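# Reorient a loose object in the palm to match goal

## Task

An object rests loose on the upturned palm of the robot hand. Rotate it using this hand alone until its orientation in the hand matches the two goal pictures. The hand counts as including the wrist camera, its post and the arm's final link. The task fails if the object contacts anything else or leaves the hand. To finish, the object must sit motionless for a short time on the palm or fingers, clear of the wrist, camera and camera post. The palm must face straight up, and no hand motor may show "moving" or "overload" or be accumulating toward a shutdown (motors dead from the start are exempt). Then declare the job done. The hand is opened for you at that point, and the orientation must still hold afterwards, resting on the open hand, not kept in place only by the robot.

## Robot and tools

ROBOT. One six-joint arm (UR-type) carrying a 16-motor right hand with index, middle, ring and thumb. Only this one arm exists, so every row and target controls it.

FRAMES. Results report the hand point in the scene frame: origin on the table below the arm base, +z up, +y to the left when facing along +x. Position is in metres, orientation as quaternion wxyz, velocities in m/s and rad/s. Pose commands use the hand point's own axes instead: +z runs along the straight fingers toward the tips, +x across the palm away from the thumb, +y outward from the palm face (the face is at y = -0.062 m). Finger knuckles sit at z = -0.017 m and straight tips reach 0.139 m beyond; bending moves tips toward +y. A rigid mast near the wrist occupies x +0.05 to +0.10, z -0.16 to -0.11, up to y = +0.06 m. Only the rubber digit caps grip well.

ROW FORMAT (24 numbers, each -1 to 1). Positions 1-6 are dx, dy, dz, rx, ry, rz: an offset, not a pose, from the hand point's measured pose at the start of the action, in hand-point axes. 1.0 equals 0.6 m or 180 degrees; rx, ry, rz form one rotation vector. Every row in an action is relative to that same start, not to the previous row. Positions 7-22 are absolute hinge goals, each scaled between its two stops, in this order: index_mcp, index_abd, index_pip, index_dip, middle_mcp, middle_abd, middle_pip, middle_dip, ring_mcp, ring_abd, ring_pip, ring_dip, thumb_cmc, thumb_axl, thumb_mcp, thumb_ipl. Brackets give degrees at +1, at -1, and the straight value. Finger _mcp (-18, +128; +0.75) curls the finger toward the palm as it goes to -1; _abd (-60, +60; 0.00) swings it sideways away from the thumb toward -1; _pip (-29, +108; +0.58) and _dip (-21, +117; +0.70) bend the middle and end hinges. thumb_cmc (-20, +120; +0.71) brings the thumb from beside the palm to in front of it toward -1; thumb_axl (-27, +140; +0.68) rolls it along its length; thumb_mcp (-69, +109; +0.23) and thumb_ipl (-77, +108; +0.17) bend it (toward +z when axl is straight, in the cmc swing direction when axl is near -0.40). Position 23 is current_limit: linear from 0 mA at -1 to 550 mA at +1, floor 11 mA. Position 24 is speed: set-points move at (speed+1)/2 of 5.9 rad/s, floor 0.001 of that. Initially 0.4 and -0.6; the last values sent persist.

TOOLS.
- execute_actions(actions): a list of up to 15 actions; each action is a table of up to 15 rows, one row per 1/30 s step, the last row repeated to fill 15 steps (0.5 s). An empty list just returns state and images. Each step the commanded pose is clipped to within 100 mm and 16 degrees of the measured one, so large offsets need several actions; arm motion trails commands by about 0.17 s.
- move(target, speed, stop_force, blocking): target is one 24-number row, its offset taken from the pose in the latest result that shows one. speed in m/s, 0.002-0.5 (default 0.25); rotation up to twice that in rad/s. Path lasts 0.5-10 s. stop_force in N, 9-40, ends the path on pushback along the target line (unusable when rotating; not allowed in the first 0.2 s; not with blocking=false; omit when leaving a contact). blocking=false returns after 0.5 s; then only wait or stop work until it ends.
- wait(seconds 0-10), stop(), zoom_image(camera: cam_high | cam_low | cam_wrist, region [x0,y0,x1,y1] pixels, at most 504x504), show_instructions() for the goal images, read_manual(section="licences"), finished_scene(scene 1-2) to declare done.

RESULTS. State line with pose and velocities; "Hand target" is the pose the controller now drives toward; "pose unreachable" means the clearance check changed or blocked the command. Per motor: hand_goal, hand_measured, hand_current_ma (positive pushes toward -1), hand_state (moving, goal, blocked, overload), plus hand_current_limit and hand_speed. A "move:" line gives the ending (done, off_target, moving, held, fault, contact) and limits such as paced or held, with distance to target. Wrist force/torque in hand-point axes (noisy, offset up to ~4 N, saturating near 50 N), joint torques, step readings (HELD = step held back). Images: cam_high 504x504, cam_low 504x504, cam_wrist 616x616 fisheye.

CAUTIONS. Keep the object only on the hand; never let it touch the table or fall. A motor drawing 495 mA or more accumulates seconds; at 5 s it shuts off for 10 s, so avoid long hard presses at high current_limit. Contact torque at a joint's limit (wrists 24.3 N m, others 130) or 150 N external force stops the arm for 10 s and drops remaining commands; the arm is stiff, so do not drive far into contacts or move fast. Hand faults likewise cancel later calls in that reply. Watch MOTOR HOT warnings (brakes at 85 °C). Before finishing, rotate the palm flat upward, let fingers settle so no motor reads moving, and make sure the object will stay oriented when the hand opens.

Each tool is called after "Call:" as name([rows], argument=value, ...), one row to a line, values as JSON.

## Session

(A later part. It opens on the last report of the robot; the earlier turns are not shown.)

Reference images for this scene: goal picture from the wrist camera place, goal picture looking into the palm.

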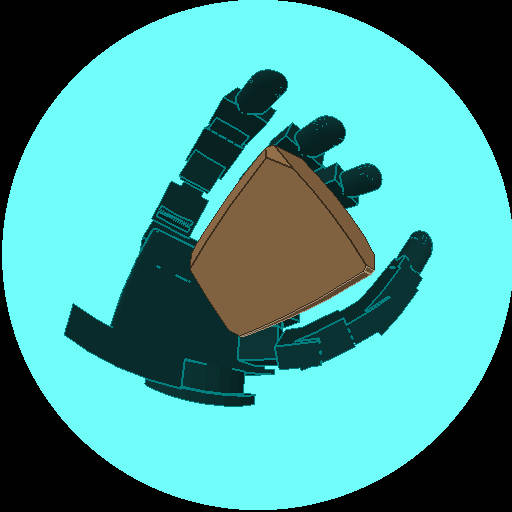

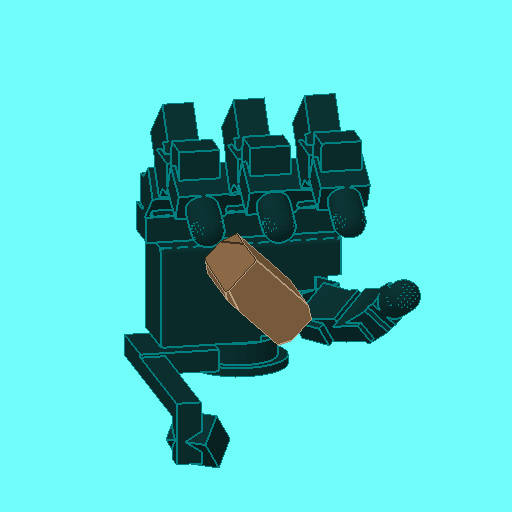

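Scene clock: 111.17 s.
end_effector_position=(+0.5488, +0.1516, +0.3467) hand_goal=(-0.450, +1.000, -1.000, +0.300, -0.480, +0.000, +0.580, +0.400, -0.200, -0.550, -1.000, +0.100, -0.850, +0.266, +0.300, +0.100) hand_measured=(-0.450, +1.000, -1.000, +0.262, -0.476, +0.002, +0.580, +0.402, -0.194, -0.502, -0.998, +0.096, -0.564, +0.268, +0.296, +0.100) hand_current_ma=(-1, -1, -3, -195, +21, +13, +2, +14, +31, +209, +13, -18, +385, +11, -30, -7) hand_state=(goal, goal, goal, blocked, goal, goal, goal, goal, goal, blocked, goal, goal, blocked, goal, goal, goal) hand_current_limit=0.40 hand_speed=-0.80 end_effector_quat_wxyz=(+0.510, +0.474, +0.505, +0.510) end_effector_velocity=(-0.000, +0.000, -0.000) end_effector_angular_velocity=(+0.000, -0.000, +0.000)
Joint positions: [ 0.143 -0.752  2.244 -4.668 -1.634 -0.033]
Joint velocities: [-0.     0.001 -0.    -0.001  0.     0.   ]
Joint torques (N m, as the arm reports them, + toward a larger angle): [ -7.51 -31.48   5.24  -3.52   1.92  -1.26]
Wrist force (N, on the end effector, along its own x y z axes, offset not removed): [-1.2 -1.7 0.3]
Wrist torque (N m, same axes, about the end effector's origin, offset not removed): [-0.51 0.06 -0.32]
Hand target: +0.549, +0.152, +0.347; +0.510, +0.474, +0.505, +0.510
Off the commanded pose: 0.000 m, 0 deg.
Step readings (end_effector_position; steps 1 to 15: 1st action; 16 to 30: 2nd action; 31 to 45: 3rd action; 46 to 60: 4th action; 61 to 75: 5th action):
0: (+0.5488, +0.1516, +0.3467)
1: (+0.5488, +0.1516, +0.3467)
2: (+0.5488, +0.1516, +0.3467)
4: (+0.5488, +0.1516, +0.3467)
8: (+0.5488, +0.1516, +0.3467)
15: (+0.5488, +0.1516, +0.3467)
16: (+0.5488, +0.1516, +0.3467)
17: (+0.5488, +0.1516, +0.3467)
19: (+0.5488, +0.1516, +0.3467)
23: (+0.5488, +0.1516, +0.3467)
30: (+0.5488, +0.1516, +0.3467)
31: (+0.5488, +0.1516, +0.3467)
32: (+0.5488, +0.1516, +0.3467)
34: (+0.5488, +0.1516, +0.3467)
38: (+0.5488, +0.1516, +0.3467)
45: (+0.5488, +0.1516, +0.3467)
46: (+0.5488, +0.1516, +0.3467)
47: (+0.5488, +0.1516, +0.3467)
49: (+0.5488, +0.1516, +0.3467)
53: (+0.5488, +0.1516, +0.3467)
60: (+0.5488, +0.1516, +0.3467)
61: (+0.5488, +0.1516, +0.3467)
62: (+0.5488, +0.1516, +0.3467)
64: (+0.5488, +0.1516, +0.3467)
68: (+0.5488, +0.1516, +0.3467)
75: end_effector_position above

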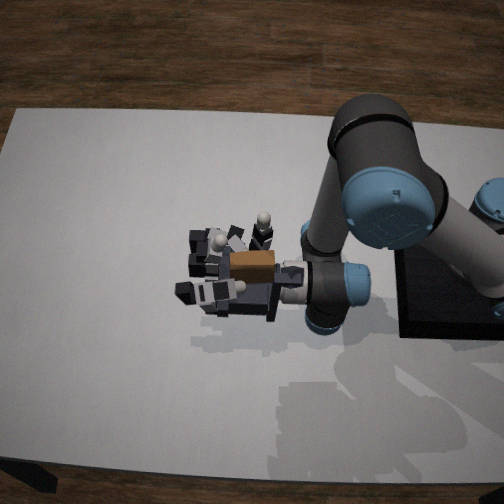

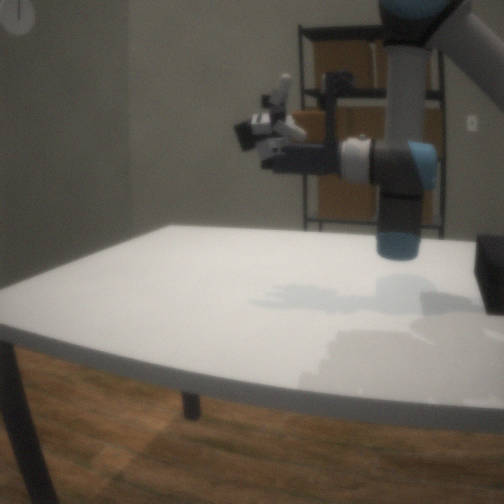

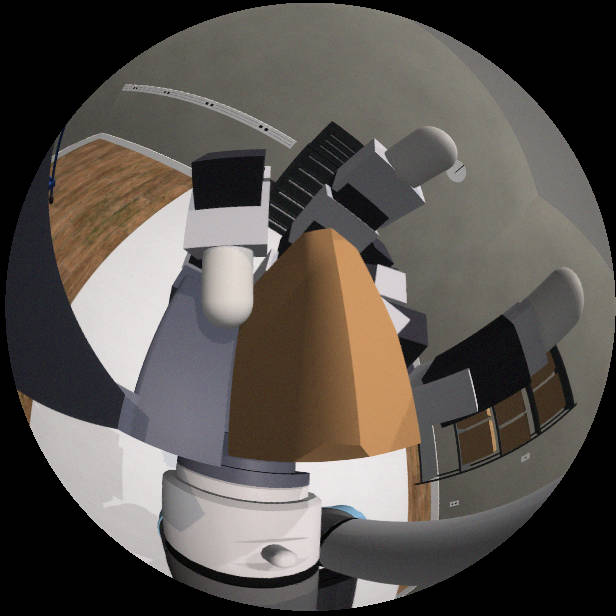

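Call:
move(target=[0,0,0.1,0.22,0,0,-0.42,0.8,-1,0.3,-0.48,0,0.58,-0.3,-0.3,-0.4,-1,0.35,-0.4,0.266,0.3,0.1,0.4,-0.7], speed=0.15)

Scene clock: 125.60 s.
end_effector_position=(+0.6086, +0.1535, +0.3492) hand_goal=(-0.420, +0.800, -1.000, +0.300, -0.480, +0.000, +0.580, -0.300, -0.300, -0.400, -1.000, +0.350, -0.400, +0.266, +0.300, +0.100) hand_measured=(-0.412, +0.806, -1.000, +0.286, -0.474, +0.002, +0.580, -0.298, -0.298, -0.404, -1.000, +0.346, -0.400, +0.266, +0.298, +0.100) hand_current_ma=(+39, +29, -2, -70, +36, +13, +2, +13, +14, -18, +1, -20, +1, +6, -15, -7) hand_state=(goal, goal, goal, goal, goal, goal, goal, goal, goal, goal, goal, goal, goal, goal, goal, goal) hand_current_limit=0.40 hand_speed=-0.70 end_effector_quat_wxyz=(+0.321, +0.619, +0.647, +0.309) end_effector_velocity=(+0.002, -0.000, +0.000) end_effector_angular_velocity=(-0.000, +0.014, -0.001)
Joint positions: [ 0.148 -1.312  2.283 -3.455 -1.646  0.018]
Joint velocities: [-0.    -0.007 -0.008  0.029 -0.     0.002]
Joint torques (N m, as the arm reports them, + toward a larger angle): [ -5.95 -42.02 -26.94  -1.45   2.1    2.25]
Wrist force (N, on the end effector, along its own x y z axes, offset not removed): [-2.1 0.8 -1.3]
Wrist torque (N m, same axes, about the end effector's origin, offset not removed): [0.09 0.26 -0.31]
Hand target: +0.609, +0.154, +0.349; +0.320, +0.619, +0.648, +0.309
Off the commanded pose: 0.000 m, 0 deg.
move: done

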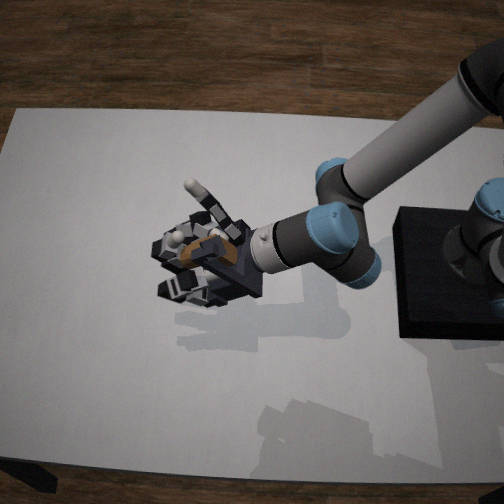

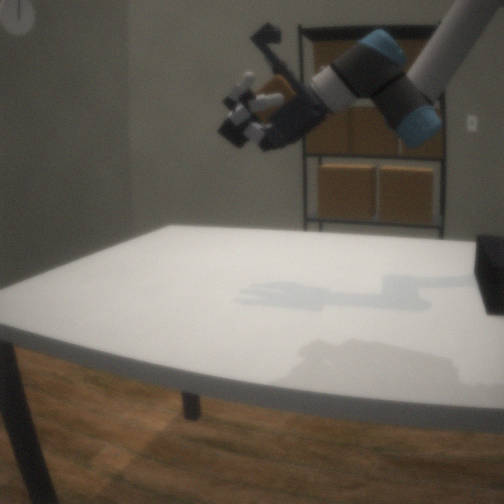

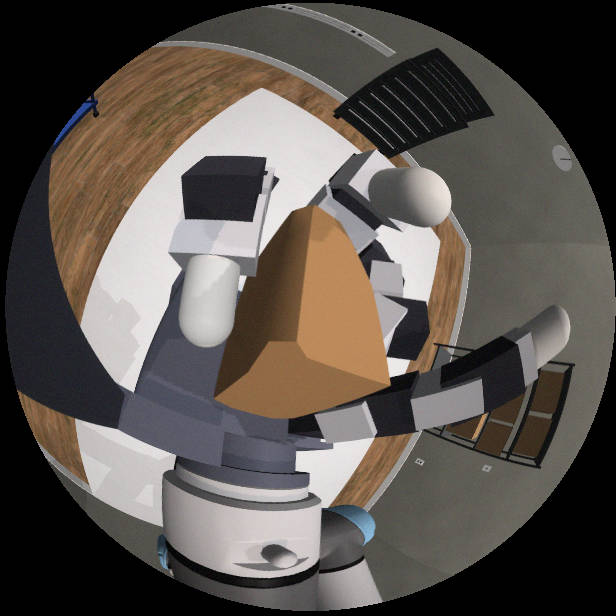

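Call:
move(target=[0,0,0,0,0,0,-0.4,1,-1,0.15,-0.48,0,0.58,-0.3,-0.4,-1,-1,0.15,0,0.266,0.3,0.1,0.4,-0.7])

Call:
move(target=[0,0,0,0,0,0,0.2,1,-1,0.15,0.12,0,0.58,-0.3,0.2,-1,-1,0.15,0,0.266,0.3,0.1,0.4,-0.85])

Scene clock: 138.67 s.
end_effector_position=(+0.6086, +0.1535, +0.3492) hand_goal=(-0.400, +1.000, -1.000, +0.150, -0.480, +0.000, +0.580, -0.300, -0.400, -1.000, -1.000, +0.150, +0.000, +0.266, +0.300, +0.100) hand_measured=(-0.380, +0.986, -0.938, +0.174, -0.470, +0.002, +0.580, -0.298, -0.414, -0.924, -0.932, +0.188, +0.004, +0.266, +0.298, +0.100) hand_current_ma=(+108, -61, +352, +126, +53, +12, +2, +13, -79, +339, +348, +213, +20, +6, -15, -7) hand_state=(blocked, goal, blocked, blocked, goal, goal, goal, goal, goal, blocked, blocked, blocked, goal, goal, goal, goal) hand_current_limit=0.40 hand_speed=-0.70 end_effector_quat_wxyz=(+0.321, +0.619, +0.647, +0.309) end_effector_velocity=(-0.001, -0.000, -0.001) end_effector_angular_velocity=(+0.001, +0.001, -0.000)
Joint positions: [ 0.148 -1.312  2.283 -3.455 -1.646  0.018]
Joint velocities: [-0.001 -0.     0.002 -0.001  0.001  0.   ]
Joint torques (N m, as the arm reports them, + toward a larger angle): [ -9.28 -14.92  -2.87  -5.15   1.04  -2.47]
Wrist force (N, on the end effector, along its own x y z axes, offset not removed): [-2.2 -1.4 1.0]
Wrist torque (N m, same axes, about the end effector's origin, offset not removed): [-0.32 0.27 -0.26]
Hand target: +0.609, +0.153, +0.349; +0.321, +0.619, +0.647, +0.309
Off the commanded pose: 0.000 m, 0 deg.
move: done

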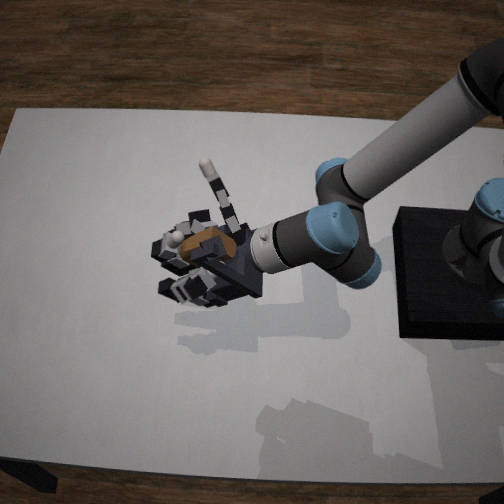

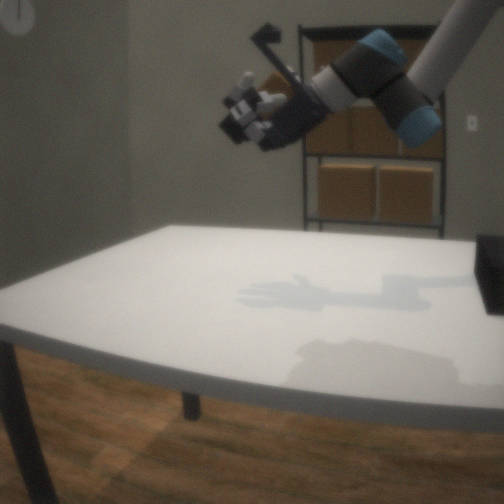

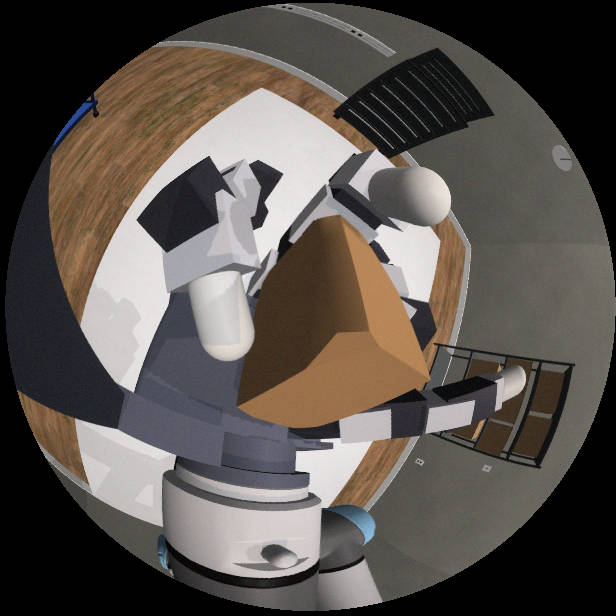

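Scene clock: 140.67 s.
end_effector_position=(+0.6086, +0.1535, +0.3492) hand_goal=(+0.200, +1.000, -1.000, +0.150, +0.120, +0.000, +0.580, -0.300, +0.200, -1.000, -1.000, +0.150, +0.000, +0.266, +0.300, +0.100) hand_measured=(+0.226, +0.986, -0.938, +0.176, +0.134, +0.002, +0.582, -0.298, +0.180, -0.930, -0.932, +0.188, +0.004, +0.266, +0.298, +0.100) hand_current_ma=(+137, -61, +352, +127, +70, +12, +6, +13, -115, +310, +348, +213, +20, +6, -15, -7) hand_state=(blocked, goal, blocked, blocked, goal, goal, goal, goal, goal, blocked, blocked, blocked, goal, goal, goal, goal) hand_current_limit=0.40 hand_speed=-0.85 end_effector_quat_wxyz=(+0.321, +0.619, +0.647, +0.309) end_effector_velocity=(+0.000, -0.000, -0.001) end_effector_angular_velocity=(-0.000, +0.001, +0.000)
Joint positions: [ 0.148 -1.312  2.283 -3.455 -1.646  0.018]
Joint velocities: [-0.     0.001 -0.     0.     0.    -0.001]
Joint torques (N m, as the arm reports them, + toward a larger angle): [ -8.31 -16.35  -3.58  -4.97   0.8   -2.63]
Wrist force (N, on the end effector, along its own x y z axes, offset not removed): [-1.2 -0.1 -2.4]
Wrist torque (N m, same axes, about the end effector's origin, offset not removed): [0.15 0.18 -0.18]
Hand target: +0.609, +0.153, +0.349; +0.321, +0.619, +0.647, +0.309
Off the commanded pose: 0.000 m, 0 deg.
move: done

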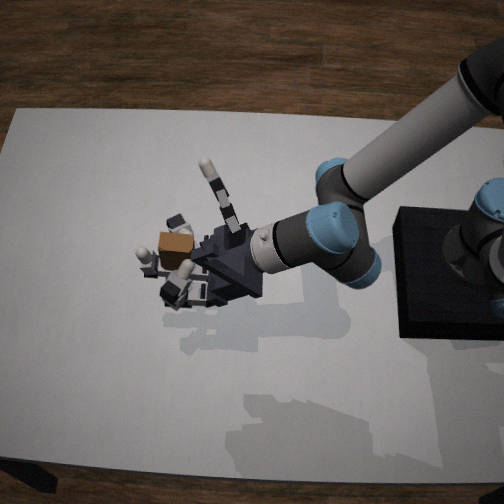

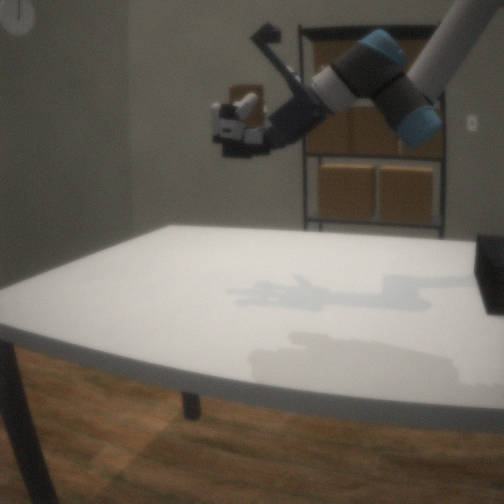

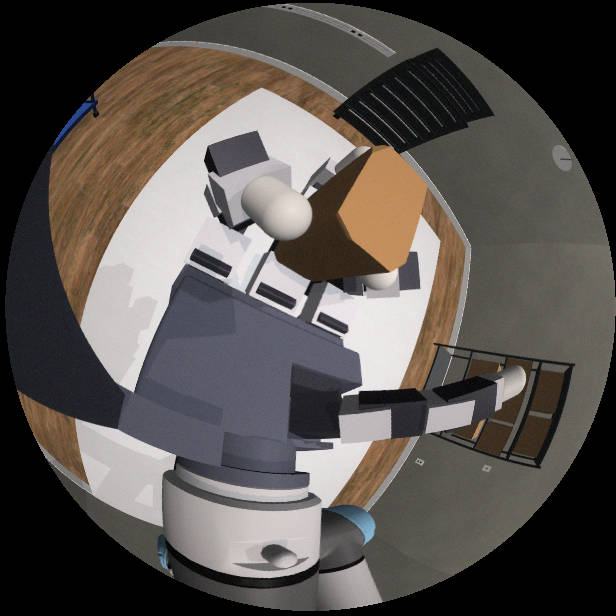

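Call:
move(target=[0,0,0,-0.207,0,0,0.8,1,-1,0.15,0.72,0,0.58,-0.3,0.8,-1,-1,0.15,0,0.266,0.3,0.1,0.4,-0.89], speed=0.15)

Call:
zoom_image(camera="cam_high", region=[80, 180, 280, 340])

Call:
zoom_image(camera="cam_low", region=[170, 70, 330, 200])

Scene clock: 150.73 s.
end_effector_position=(+0.6085, +0.1535, +0.3491) hand_goal=(+0.800, +1.000, -1.000, +0.150, +0.720, +0.000, +0.580, -0.300, +0.800, -1.000, -1.000, +0.150, +0.000, +0.266, +0.300, +0.100) hand_measured=(+0.826, +0.986, -0.938, +0.176, +0.732, +0.002, +0.582, -0.298, +0.782, -0.930, -0.932, +0.188, +0.006, +0.266, +0.300, +0.100) hand_current_ma=(+142, -61, +352, +127, +70, +12, +7, +13, -109, +310, +348, +213, +30, +6, +2, -7) hand_state=(blocked, goal, blocked, blocked, goal, goal, goal, goal, goal, blocked, blocked, blocked, goal, goal, goal, goal) hand_current_limit=0.40 hand_speed=-0.89 end_effector_quat_wxyz=(+0.501, +0.484, +0.515, +0.500) end_effector_velocity=(+0.000, -0.000, +0.000) end_effector_angular_velocity=(+0.000, -0.015, -0.000)
Joint positions: [ 0.135 -0.762  2.116 -4.488 -1.628 -0.031]
Joint velocities: [-0.001  0.01  -0.01  -0.015  0.    -0.001]
Joint torques (N m, as the arm reports them, + toward a larger angle): [ -8.7  -27.31 -16.58  -4.02   2.49  -2.62]
Wrist force (N, on the end effector, along its own x y z axes, offset not removed): [-1.1 -1.4 -2.2]
Wrist torque (N m, same axes, about the end effector's origin, offset not removed): [-0.05 0.25 -0.17]
Hand target: +0.609, +0.153, +0.349; +0.501, +0.484, +0.514, +0.500
Off the commanded pose: 0.000 m, 0 deg.
move: done

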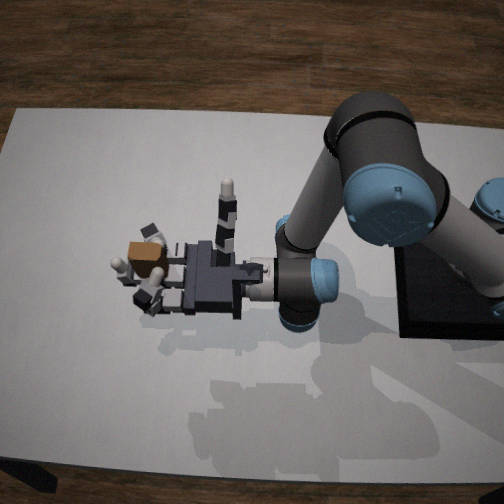

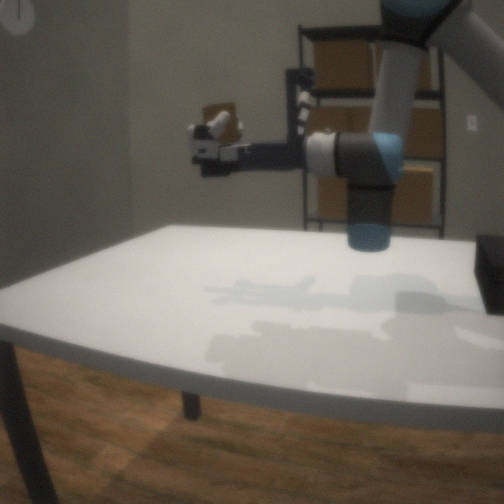

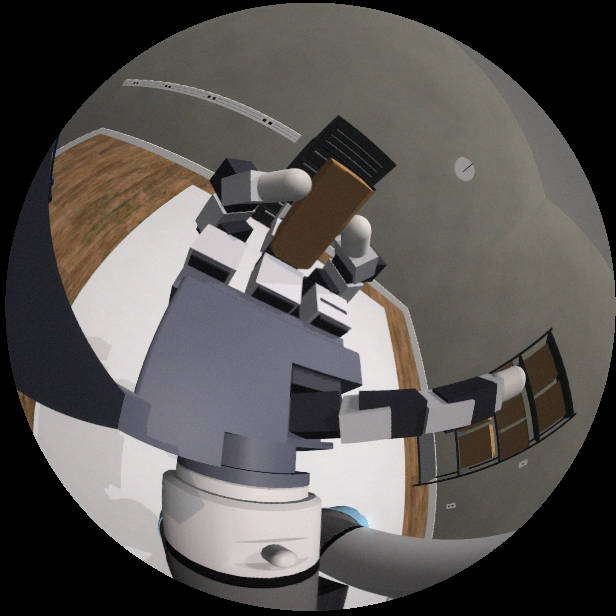

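Region (80, 180, 280, 340) of cam_high's 504x504 image, scaled by 2.520, with more detail than that image has; it fills the top 403 rows of this view, and the rest is white.

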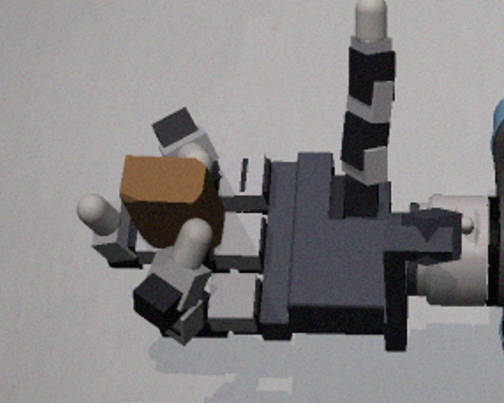

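Region (170, 70, 330, 200) of cam_low's 504x504 image, scaled by 3.150, with more detail than that image has; it fills the top 410 rows of this view, and the rest is white.

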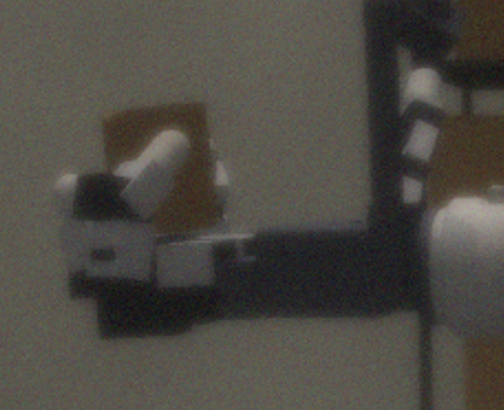

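Call:
move(target=[0,0,0,0,0,0,0.8,0.7,-1,0.25,0.68,0,0.45,-0.5,0.8,-0.7,-1,0.25,-0.6,0.68,0,0.1,0.4,-0.8])

Call:
move(target=[0,0,0,0,0,0,0.8,0.7,-1,0.25,0.62,0,0.2,-0.4,0.8,-0.7,-1,0.25,-0.6,0.68,0,0.1,0.4,-0.9])

Call:
zoom_image(camera="cam_low", region=[170, 70, 330, 200])

Scene clock: 165.23 s.
end_effector_position=(+0.6085, +0.1535, +0.3491) hand_goal=(+0.800, +0.700, -1.000, +0.250, +0.680, +0.000, +0.450, -0.500, +0.800, -0.700, -1.000, +0.250, -0.600, +0.680, +0.000, +0.100) hand_measured=(+0.820, +0.704, -0.998, +0.250, +0.714, +0.002, +0.458, -0.496, +0.806, -0.704, -0.998, +0.252, -0.598, +0.678, +0.000, +0.100) hand_current_ma=(+108, +14, +10, +0, +178, +11, +48, +15, +30, -15, +11, +12, +12, -14, -1, -7) hand_state=(blocked, goal, goal, goal, blocked, goal, goal, goal, goal, goal, goal, goal, goal, goal, goal, goal) hand_current_limit=0.40 hand_speed=-0.80 end_effector_quat_wxyz=(+0.501, +0.484, +0.515, +0.500) end_effector_velocity=(-0.000, -0.001, -0.000) end_effector_angular_velocity=(-0.000, +0.001, -0.002)
Joint positions: [ 0.135 -0.762  2.116 -4.488 -1.628 -0.031]
Joint velocities: [-0.001  0.     0.002 -0.001 -0.001  0.   ]
Joint torques (N m, as the arm reports them, + toward a larger angle): [  7.1  -54.17   6.52  -0.81  -1.92   2.32]
Wrist force (N, on the end effector, along its own x y z axes, offset not removed): [0.6 1.0 -0.8]
Wrist torque (N m, same axes, about the end effector's origin, offset not removed): [0.00 -0.15 -0.14]
Hand target: +0.609, +0.153, +0.349; +0.501, +0.484, +0.515, +0.500
Off the commanded pose: 0.000 m, 0 deg.
move: done

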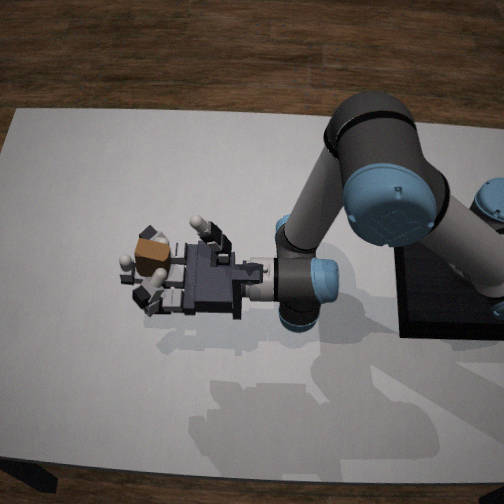

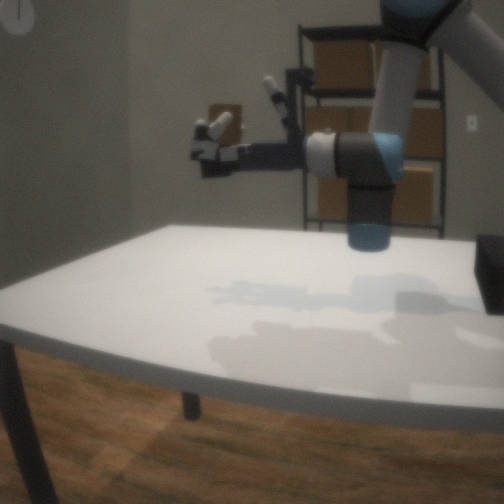

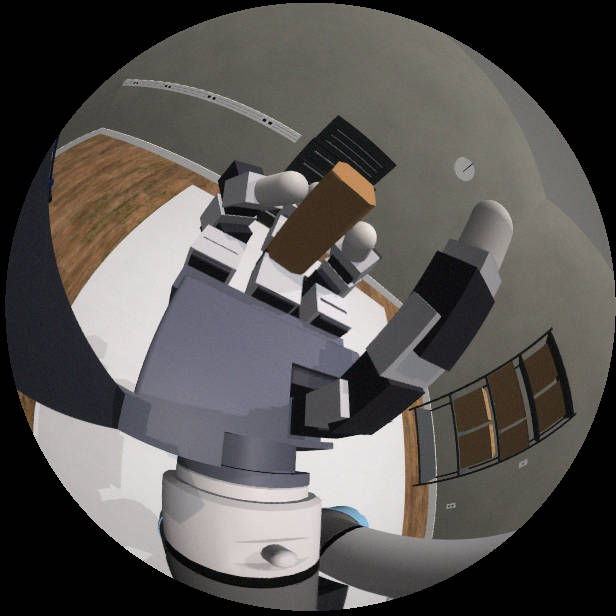

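Scene clock: 166.50 s.
end_effector_position=(+0.6085, +0.1535, +0.3491) hand_goal=(+0.800, +0.700, -1.000, +0.250, +0.620, +0.000, +0.200, -0.400, +0.800, -0.700, -1.000, +0.250, -0.600, +0.680, +0.000, +0.100) hand_measured=(+0.820, +0.704, -0.998, +0.250, +0.654, +0.002, +0.208, -0.404, +0.806, -0.704, -0.998, +0.252, -0.598, +0.678, +0.000, +0.100) hand_current_ma=(+108, +14, +10, +0, +179, +11, +45, -17, +30, -15, +11, +12, +12, -14, -1, -7) hand_state=(blocked, goal, goal, goal, blocked, goal, goal, goal, goal, goal, goal, goal, goal, goal, goal, goal) hand_current_limit=0.40 hand_speed=-0.90 end_effector_quat_wxyz=(+0.501, +0.484, +0.515, +0.500) end_effector_velocity=(+0.000, +0.000, +0.001) end_effector_angular_velocity=(+0.000, -0.002, +0.000)
Joint positions: [ 0.135 -0.762  2.116 -4.488 -1.628 -0.031]
Joint velocities: [ 0.    -0.001 -0.001 -0.    -0.     0.   ]
Joint torques (N m, as the arm reports them, + toward a larger angle): [  7.53 -54.76   4.77  -0.79  -1.97   1.88]
Wrist force (N, on the end effector, along its own x y z axes, offset not removed): [-1.9 -0.9 -2.4]
Wrist torque (N m, same axes, about the end effector's origin, offset not removed): [0.08 0.21 -0.16]
Hand target: +0.609, +0.153, +0.349; +0.501, +0.484, +0.515, +0.500
Off the commanded pose: 0.000 m, 0 deg.
move: done

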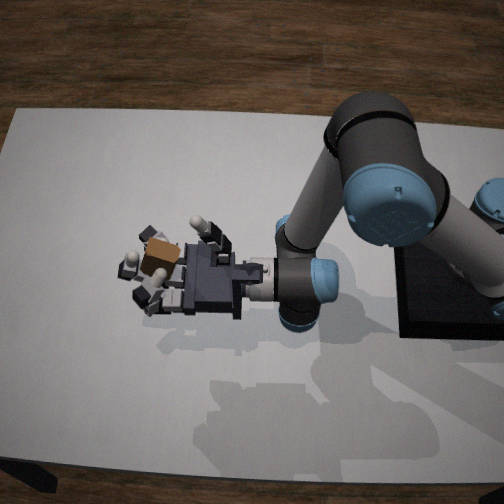

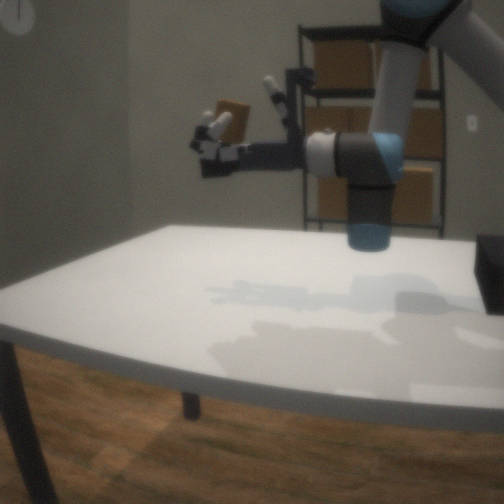

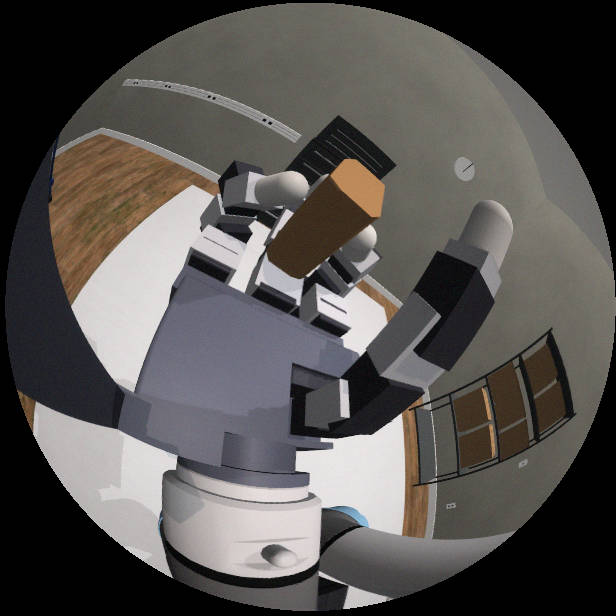

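Region (170, 70, 330, 200) of cam_low's 504x504 image, scaled by 3.150, with more detail than that image has; it fills the top 410 rows of this view, and the rest is white.

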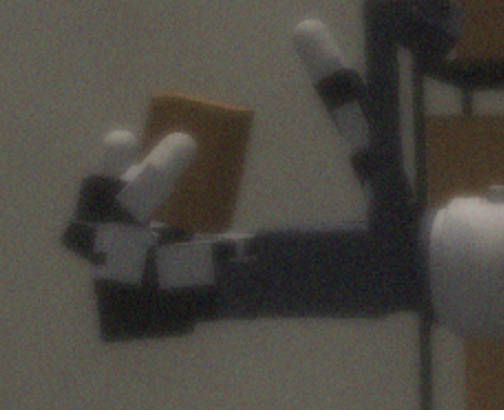

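Call:
move(target=[0,0,0,0,0,0,0.8,1,-1,0.2,0.62,0,0.2,-0.4,0.8,-1,-1,0.2,-0.6,0.68,0,0.1,0.4,-0.8])

Call:
move(target=[0,0,0,0,0,0,0.6,1,-1,0.2,1,0,0.2,0.5,0.6,-1,-1,0.2,-0.6,0.68,0,0.1,0.4,-0.8])

Call:
move(target=[0,0,0,0,0,0,0.6,1,-1,0.2,1,0,-0.8,1,0.6,-1,-1,0.2,-0.6,0.68,0,0.1,0.4,-0.8])

Call:
zoom_image(camera="cam_low", region=[170, 70, 330, 200])

Scene clock: 177.23 s.
end_effector_position=(+0.6085, +0.1535, +0.3491) hand_goal=(+0.800, +1.000, -1.000, +0.200, +0.620, +0.000, +0.200, -0.400, +0.800, -1.000, -1.000, +0.200, -0.600, +0.680, +0.000, +0.100) hand_measured=(+0.806, +0.962, -0.946, +0.224, +0.660, +0.000, +0.220, -0.392, +0.788, -0.920, -0.956, +0.214, -0.598, +0.678, +0.000, +0.100) hand_current_ma=(+27, -174, +300, +123, +214, +1, +109, +40, -68, +350, +226, +82, +12, -14, -1, -7) hand_state=(goal, blocked, blocked, blocked, blocked, goal, goal, goal, goal, blocked, blocked, goal, goal, goal, goal, goal) hand_current_limit=0.40 hand_speed=-0.80 end_effector_quat_wxyz=(+0.501, +0.484, +0.515, +0.500) end_effector_velocity=(-0.000, -0.000, -0.000) end_effector_angular_velocity=(+0.000, -0.000, -0.001)
Joint positions: [ 0.135 -0.762  2.116 -4.488 -1.628 -0.031]
Joint velocities: [-0.     0.001 -0.    -0.001 -0.001  0.   ]
Joint torques (N m, as the arm reports them, + toward a larger angle): [  5.17 -52.23   4.44  -2.34  -1.54   2.11]
Wrist force (N, on the end effector, along its own x y z axes, offset not removed): [-0.8 -1.8 -0.2]
Wrist torque (N m, same axes, about the end effector's origin, offset not removed): [-0.34 0.07 -0.38]
Hand target: +0.609, +0.153, +0.349; +0.501, +0.484, +0.515, +0.500
Off the commanded pose: 0.000 m, 0 deg.
move: done

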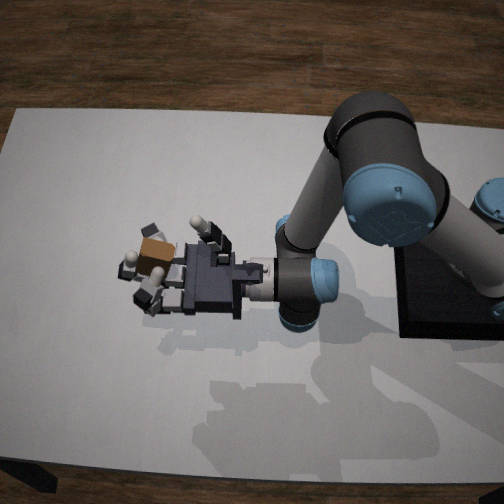

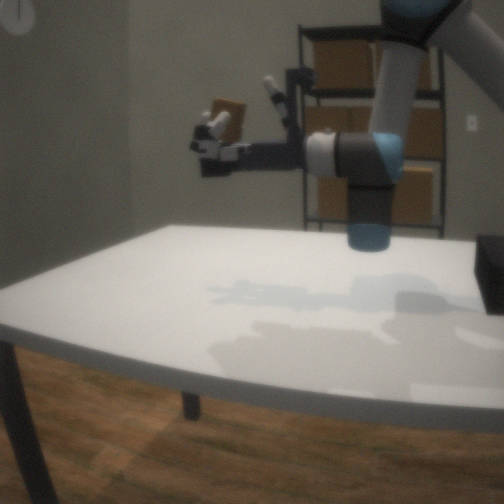

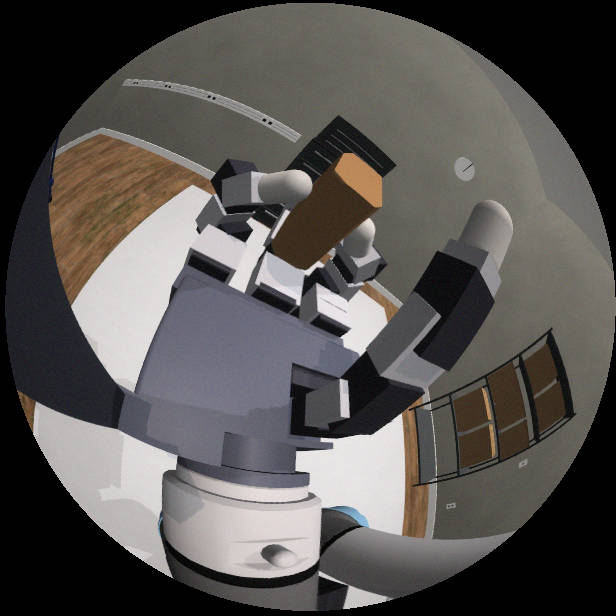

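Scene clock: 179.33 s.
end_effector_position=(+0.6085, +0.1535, +0.3491) hand_goal=(+0.600, +1.000, -1.000, +0.200, +1.000, +0.000, +0.200, +0.500, +0.600, -1.000, -1.000, +0.200, -0.600, +0.680, +0.000, +0.100) hand_measured=(+0.654, +0.986, -0.944, +0.224, +1.000, +0.000, +0.208, +0.498, +0.598, -0.956, -0.952, +0.216, -0.598, +0.678, +0.000, +0.100) hand_current_ma=(+285, -67, +309, +127, +2, +1, +39, -12, -16, +198, +242, +87, +12, -14, -1, -7) hand_state=(blocked, goal, blocked, blocked, goal, goal, goal, goal, goal, blocked, blocked, goal, goal, goal, goal, goal) hand_current_limit=0.40 hand_speed=-0.80 end_effector_quat_wxyz=(+0.501, +0.484, +0.515, +0.500) end_effector_velocity=(-0.001, +0.000, +0.001) end_effector_angular_velocity=(+0.000, -0.001, +0.002)
Joint positions: [ 0.135 -0.762  2.116 -4.488 -1.628 -0.031]
Joint velocities: [ 0.    -0.002  0.001 -0.     0.002 -0.   ]
Joint torques (N m, as the arm reports them, + toward a larger angle): [  5.02 -52.21   4.67  -2.76  -1.73   2.03]
Wrist force (N, on the end effector, along its own x y z axes, offset not removed): [-0.7 -0.6 -0.9]
Wrist torque (N m, same axes, about the end effector's origin, offset not removed): [0.08 0.07 -0.26]
Hand target: +0.609, +0.153, +0.349; +0.501, +0.484, +0.515, +0.500
Off the commanded pose: 0.000 m, 0 deg.
move: done

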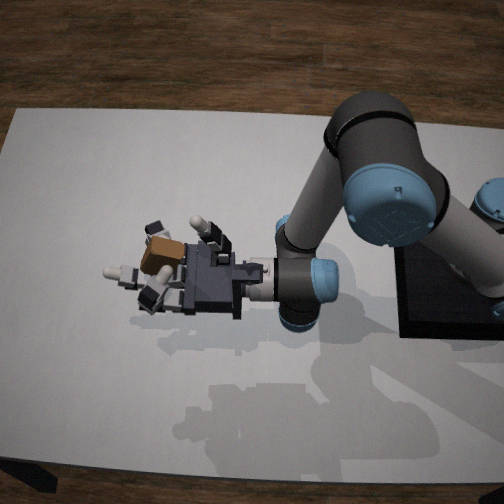

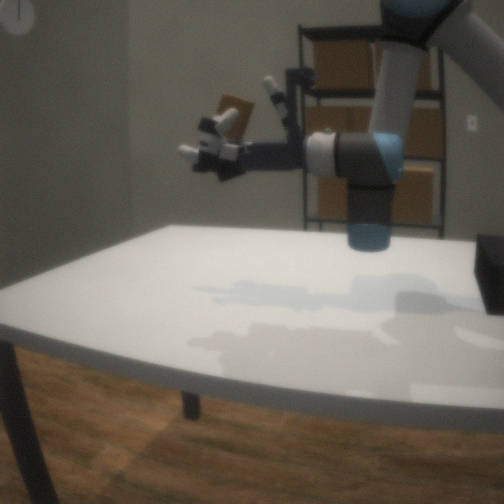

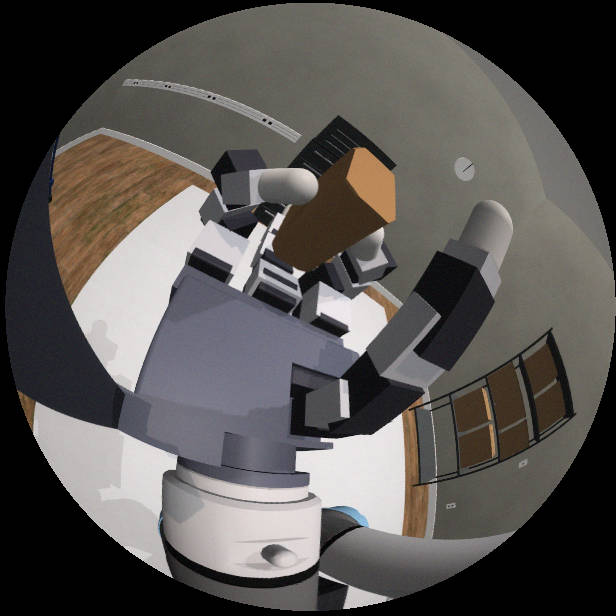

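Scene clock: 181.60 s.
end_effector_position=(+0.6085, +0.1535, +0.3491) hand_goal=(+0.600, +1.000, -1.000, +0.200, +1.000, +0.000, -0.800, +1.000, +0.600, -1.000, -1.000, +0.200, -0.600, +0.680, +0.000, +0.100) hand_measured=(+0.652, +0.986, -0.944, +0.224, +1.000, +0.000, -0.792, +0.998, +0.596, -0.956, -0.952, +0.216, -0.598, +0.678, +0.000, +0.100) hand_current_ma=(+278, -67, +309, +127, +1, +1, +46, -10, -21, +198, +243, +88, +12, -14, -1, -7) hand_state=(blocked, goal, blocked, blocked, goal, goal, goal, goal, goal, blocked, blocked, goal, goal, goal, goal, goal) hand_current_limit=0.40 hand_speed=-0.80 end_effector_quat_wxyz=(+0.501, +0.484, +0.515, +0.500) end_effector_velocity=(-0.000, +0.000, -0.000) end_effector_angular_velocity=(+0.000, -0.000, -0.000)
Joint positions: [ 0.135 -0.762  2.116 -4.488 -1.628 -0.031]
Joint velocities: [ 0.  0.  0. -0. -0.  0.]
Joint torques (N m, as the arm reports them, + toward a larger angle): [  5.63 -51.61   5.79  -2.42  -1.92   1.85]
Wrist force (N, on the end effector, along its own x y z axes, offset not removed): [-2.4 0.6 -2.2]
Wrist torque (N m, same axes, about the end effector's origin, offset not removed): [0.29 0.28 -0.27]
Hand target: +0.609, +0.153, +0.349; +0.501, +0.484, +0.515, +0.500
Off the commanded pose: 0.000 m, 0 deg.
move: done

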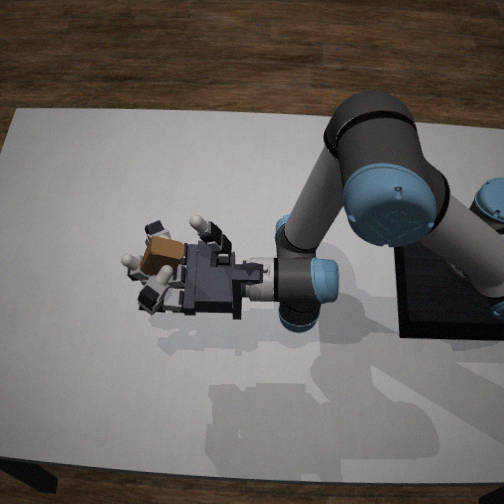

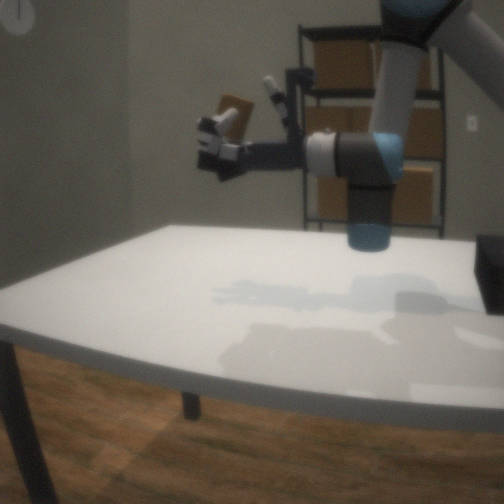

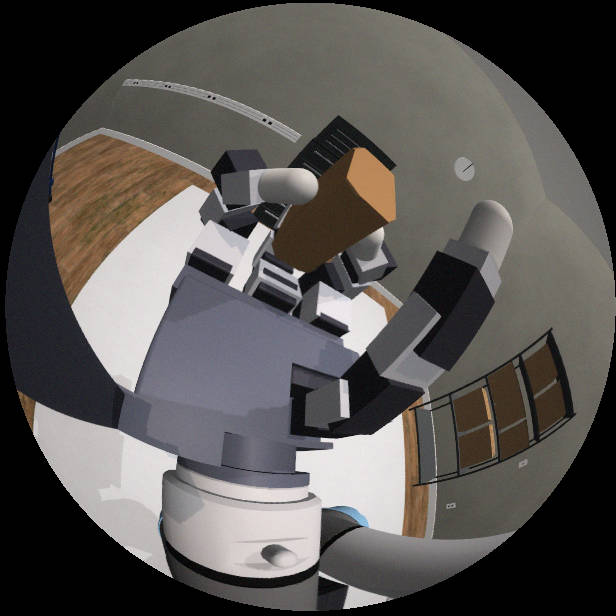

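Region (170, 70, 330, 200) of cam_low's 504x504 image, scaled by 3.150, with more detail than that image has; it fills the top 410 rows of this view, and the rest is white.

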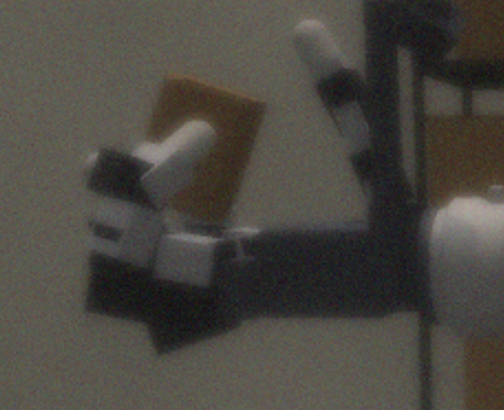

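Now push with middle.

Call:
move(target=[0,0,0,0,0,0,0.6,1,-1,0.2,0.85,0,-1,0.7,0.6,-1,-1,0.2,-0.6,0.68,0,0.1,0.4,-0.85])

Call:
zoom_image(camera="cam_low", region=[170, 70, 330, 200])

Scene clock: 188.40 s.
end_effector_position=(+0.6085, +0.1535, +0.3491) hand_goal=(+0.600, +1.000, -1.000, +0.200, +0.850, +0.000, -1.000, +0.700, +0.600, -1.000, -1.000, +0.200, -0.600, +0.680, +0.000, +0.100) hand_measured=(+0.584, +0.980, -0.944, +0.226, +0.998, +0.000, -0.832, +0.728, +0.580, -0.956, -0.952, +0.220, -0.598, +0.678, +0.000, +0.100) hand_current_ma=(-91, -85, +309, +133, +385, +1, +385, +143, -120, +198, +243, +112, +12, -14, -1, -7) hand_state=(goal, goal, blocked, blocked, blocked, goal, blocked, blocked, blocked, blocked, blocked, goal, goal, goal, goal, goal) hand_current_limit=0.40 hand_speed=-0.85 end_effector_quat_wxyz=(+0.501, +0.484, +0.515, +0.500) end_effector_velocity=(-0.000, +0.000, +0.000) end_effector_angular_velocity=(+0.000, -0.000, -0.000)
Joint positions: [ 0.135 -0.762  2.116 -4.488 -1.628 -0.031]
Joint velocities: [ 0. -0.  0. -0. -0.  0.]
Joint torques (N m, as the arm reports them, + toward a larger angle): [  6.02 -53.19   4.8   -2.5   -1.79   2.45]
Wrist force (N, on the end effector, along its own x y z axes, offset not removed): [0.5 -0.3 0.3]
Wrist torque (N m, same axes, about the end effector's origin, offset not removed): [-0.24 -0.17 -0.08]
Hand target: +0.609, +0.153, +0.349; +0.501, +0.484, +0.515, +0.500
Off the commanded pose: 0.000 m, 0 deg.
move: done

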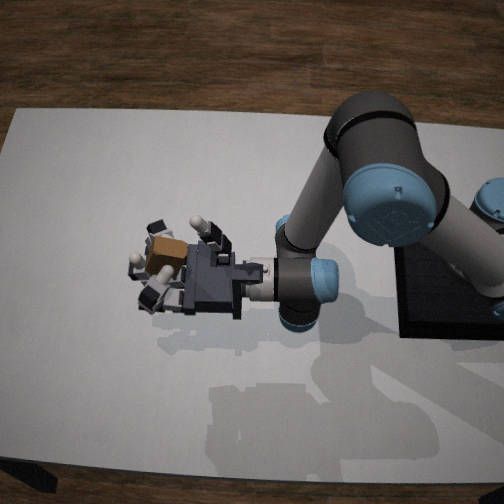

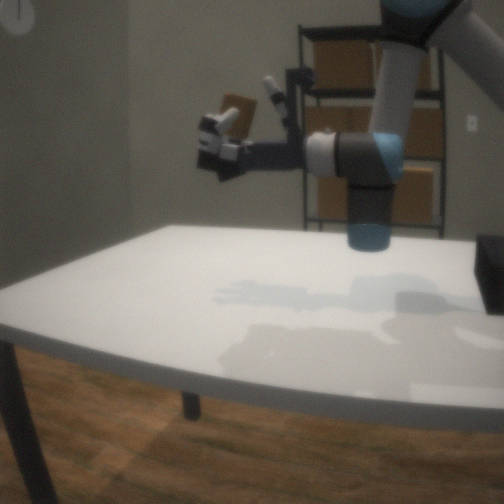

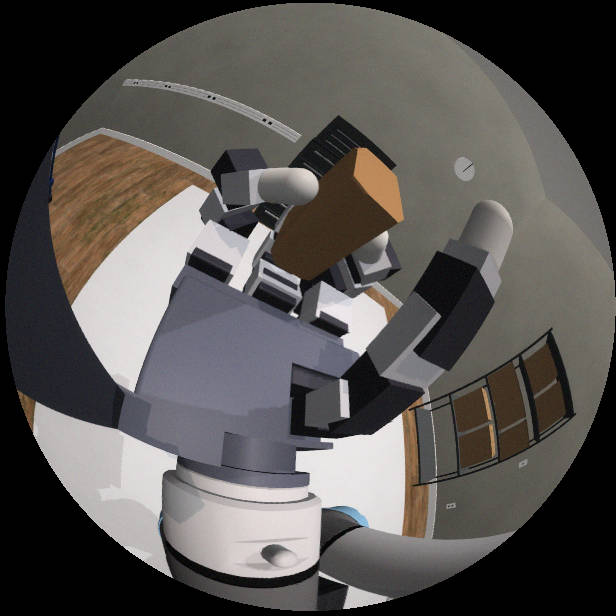

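Region (170, 70, 330, 200) of cam_low's 504x504 image, scaled by 3.150, with more detail than that image has; it fills the top 410 rows of this view, and the rest is white.

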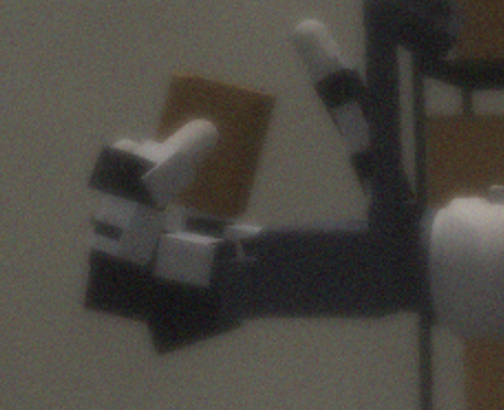

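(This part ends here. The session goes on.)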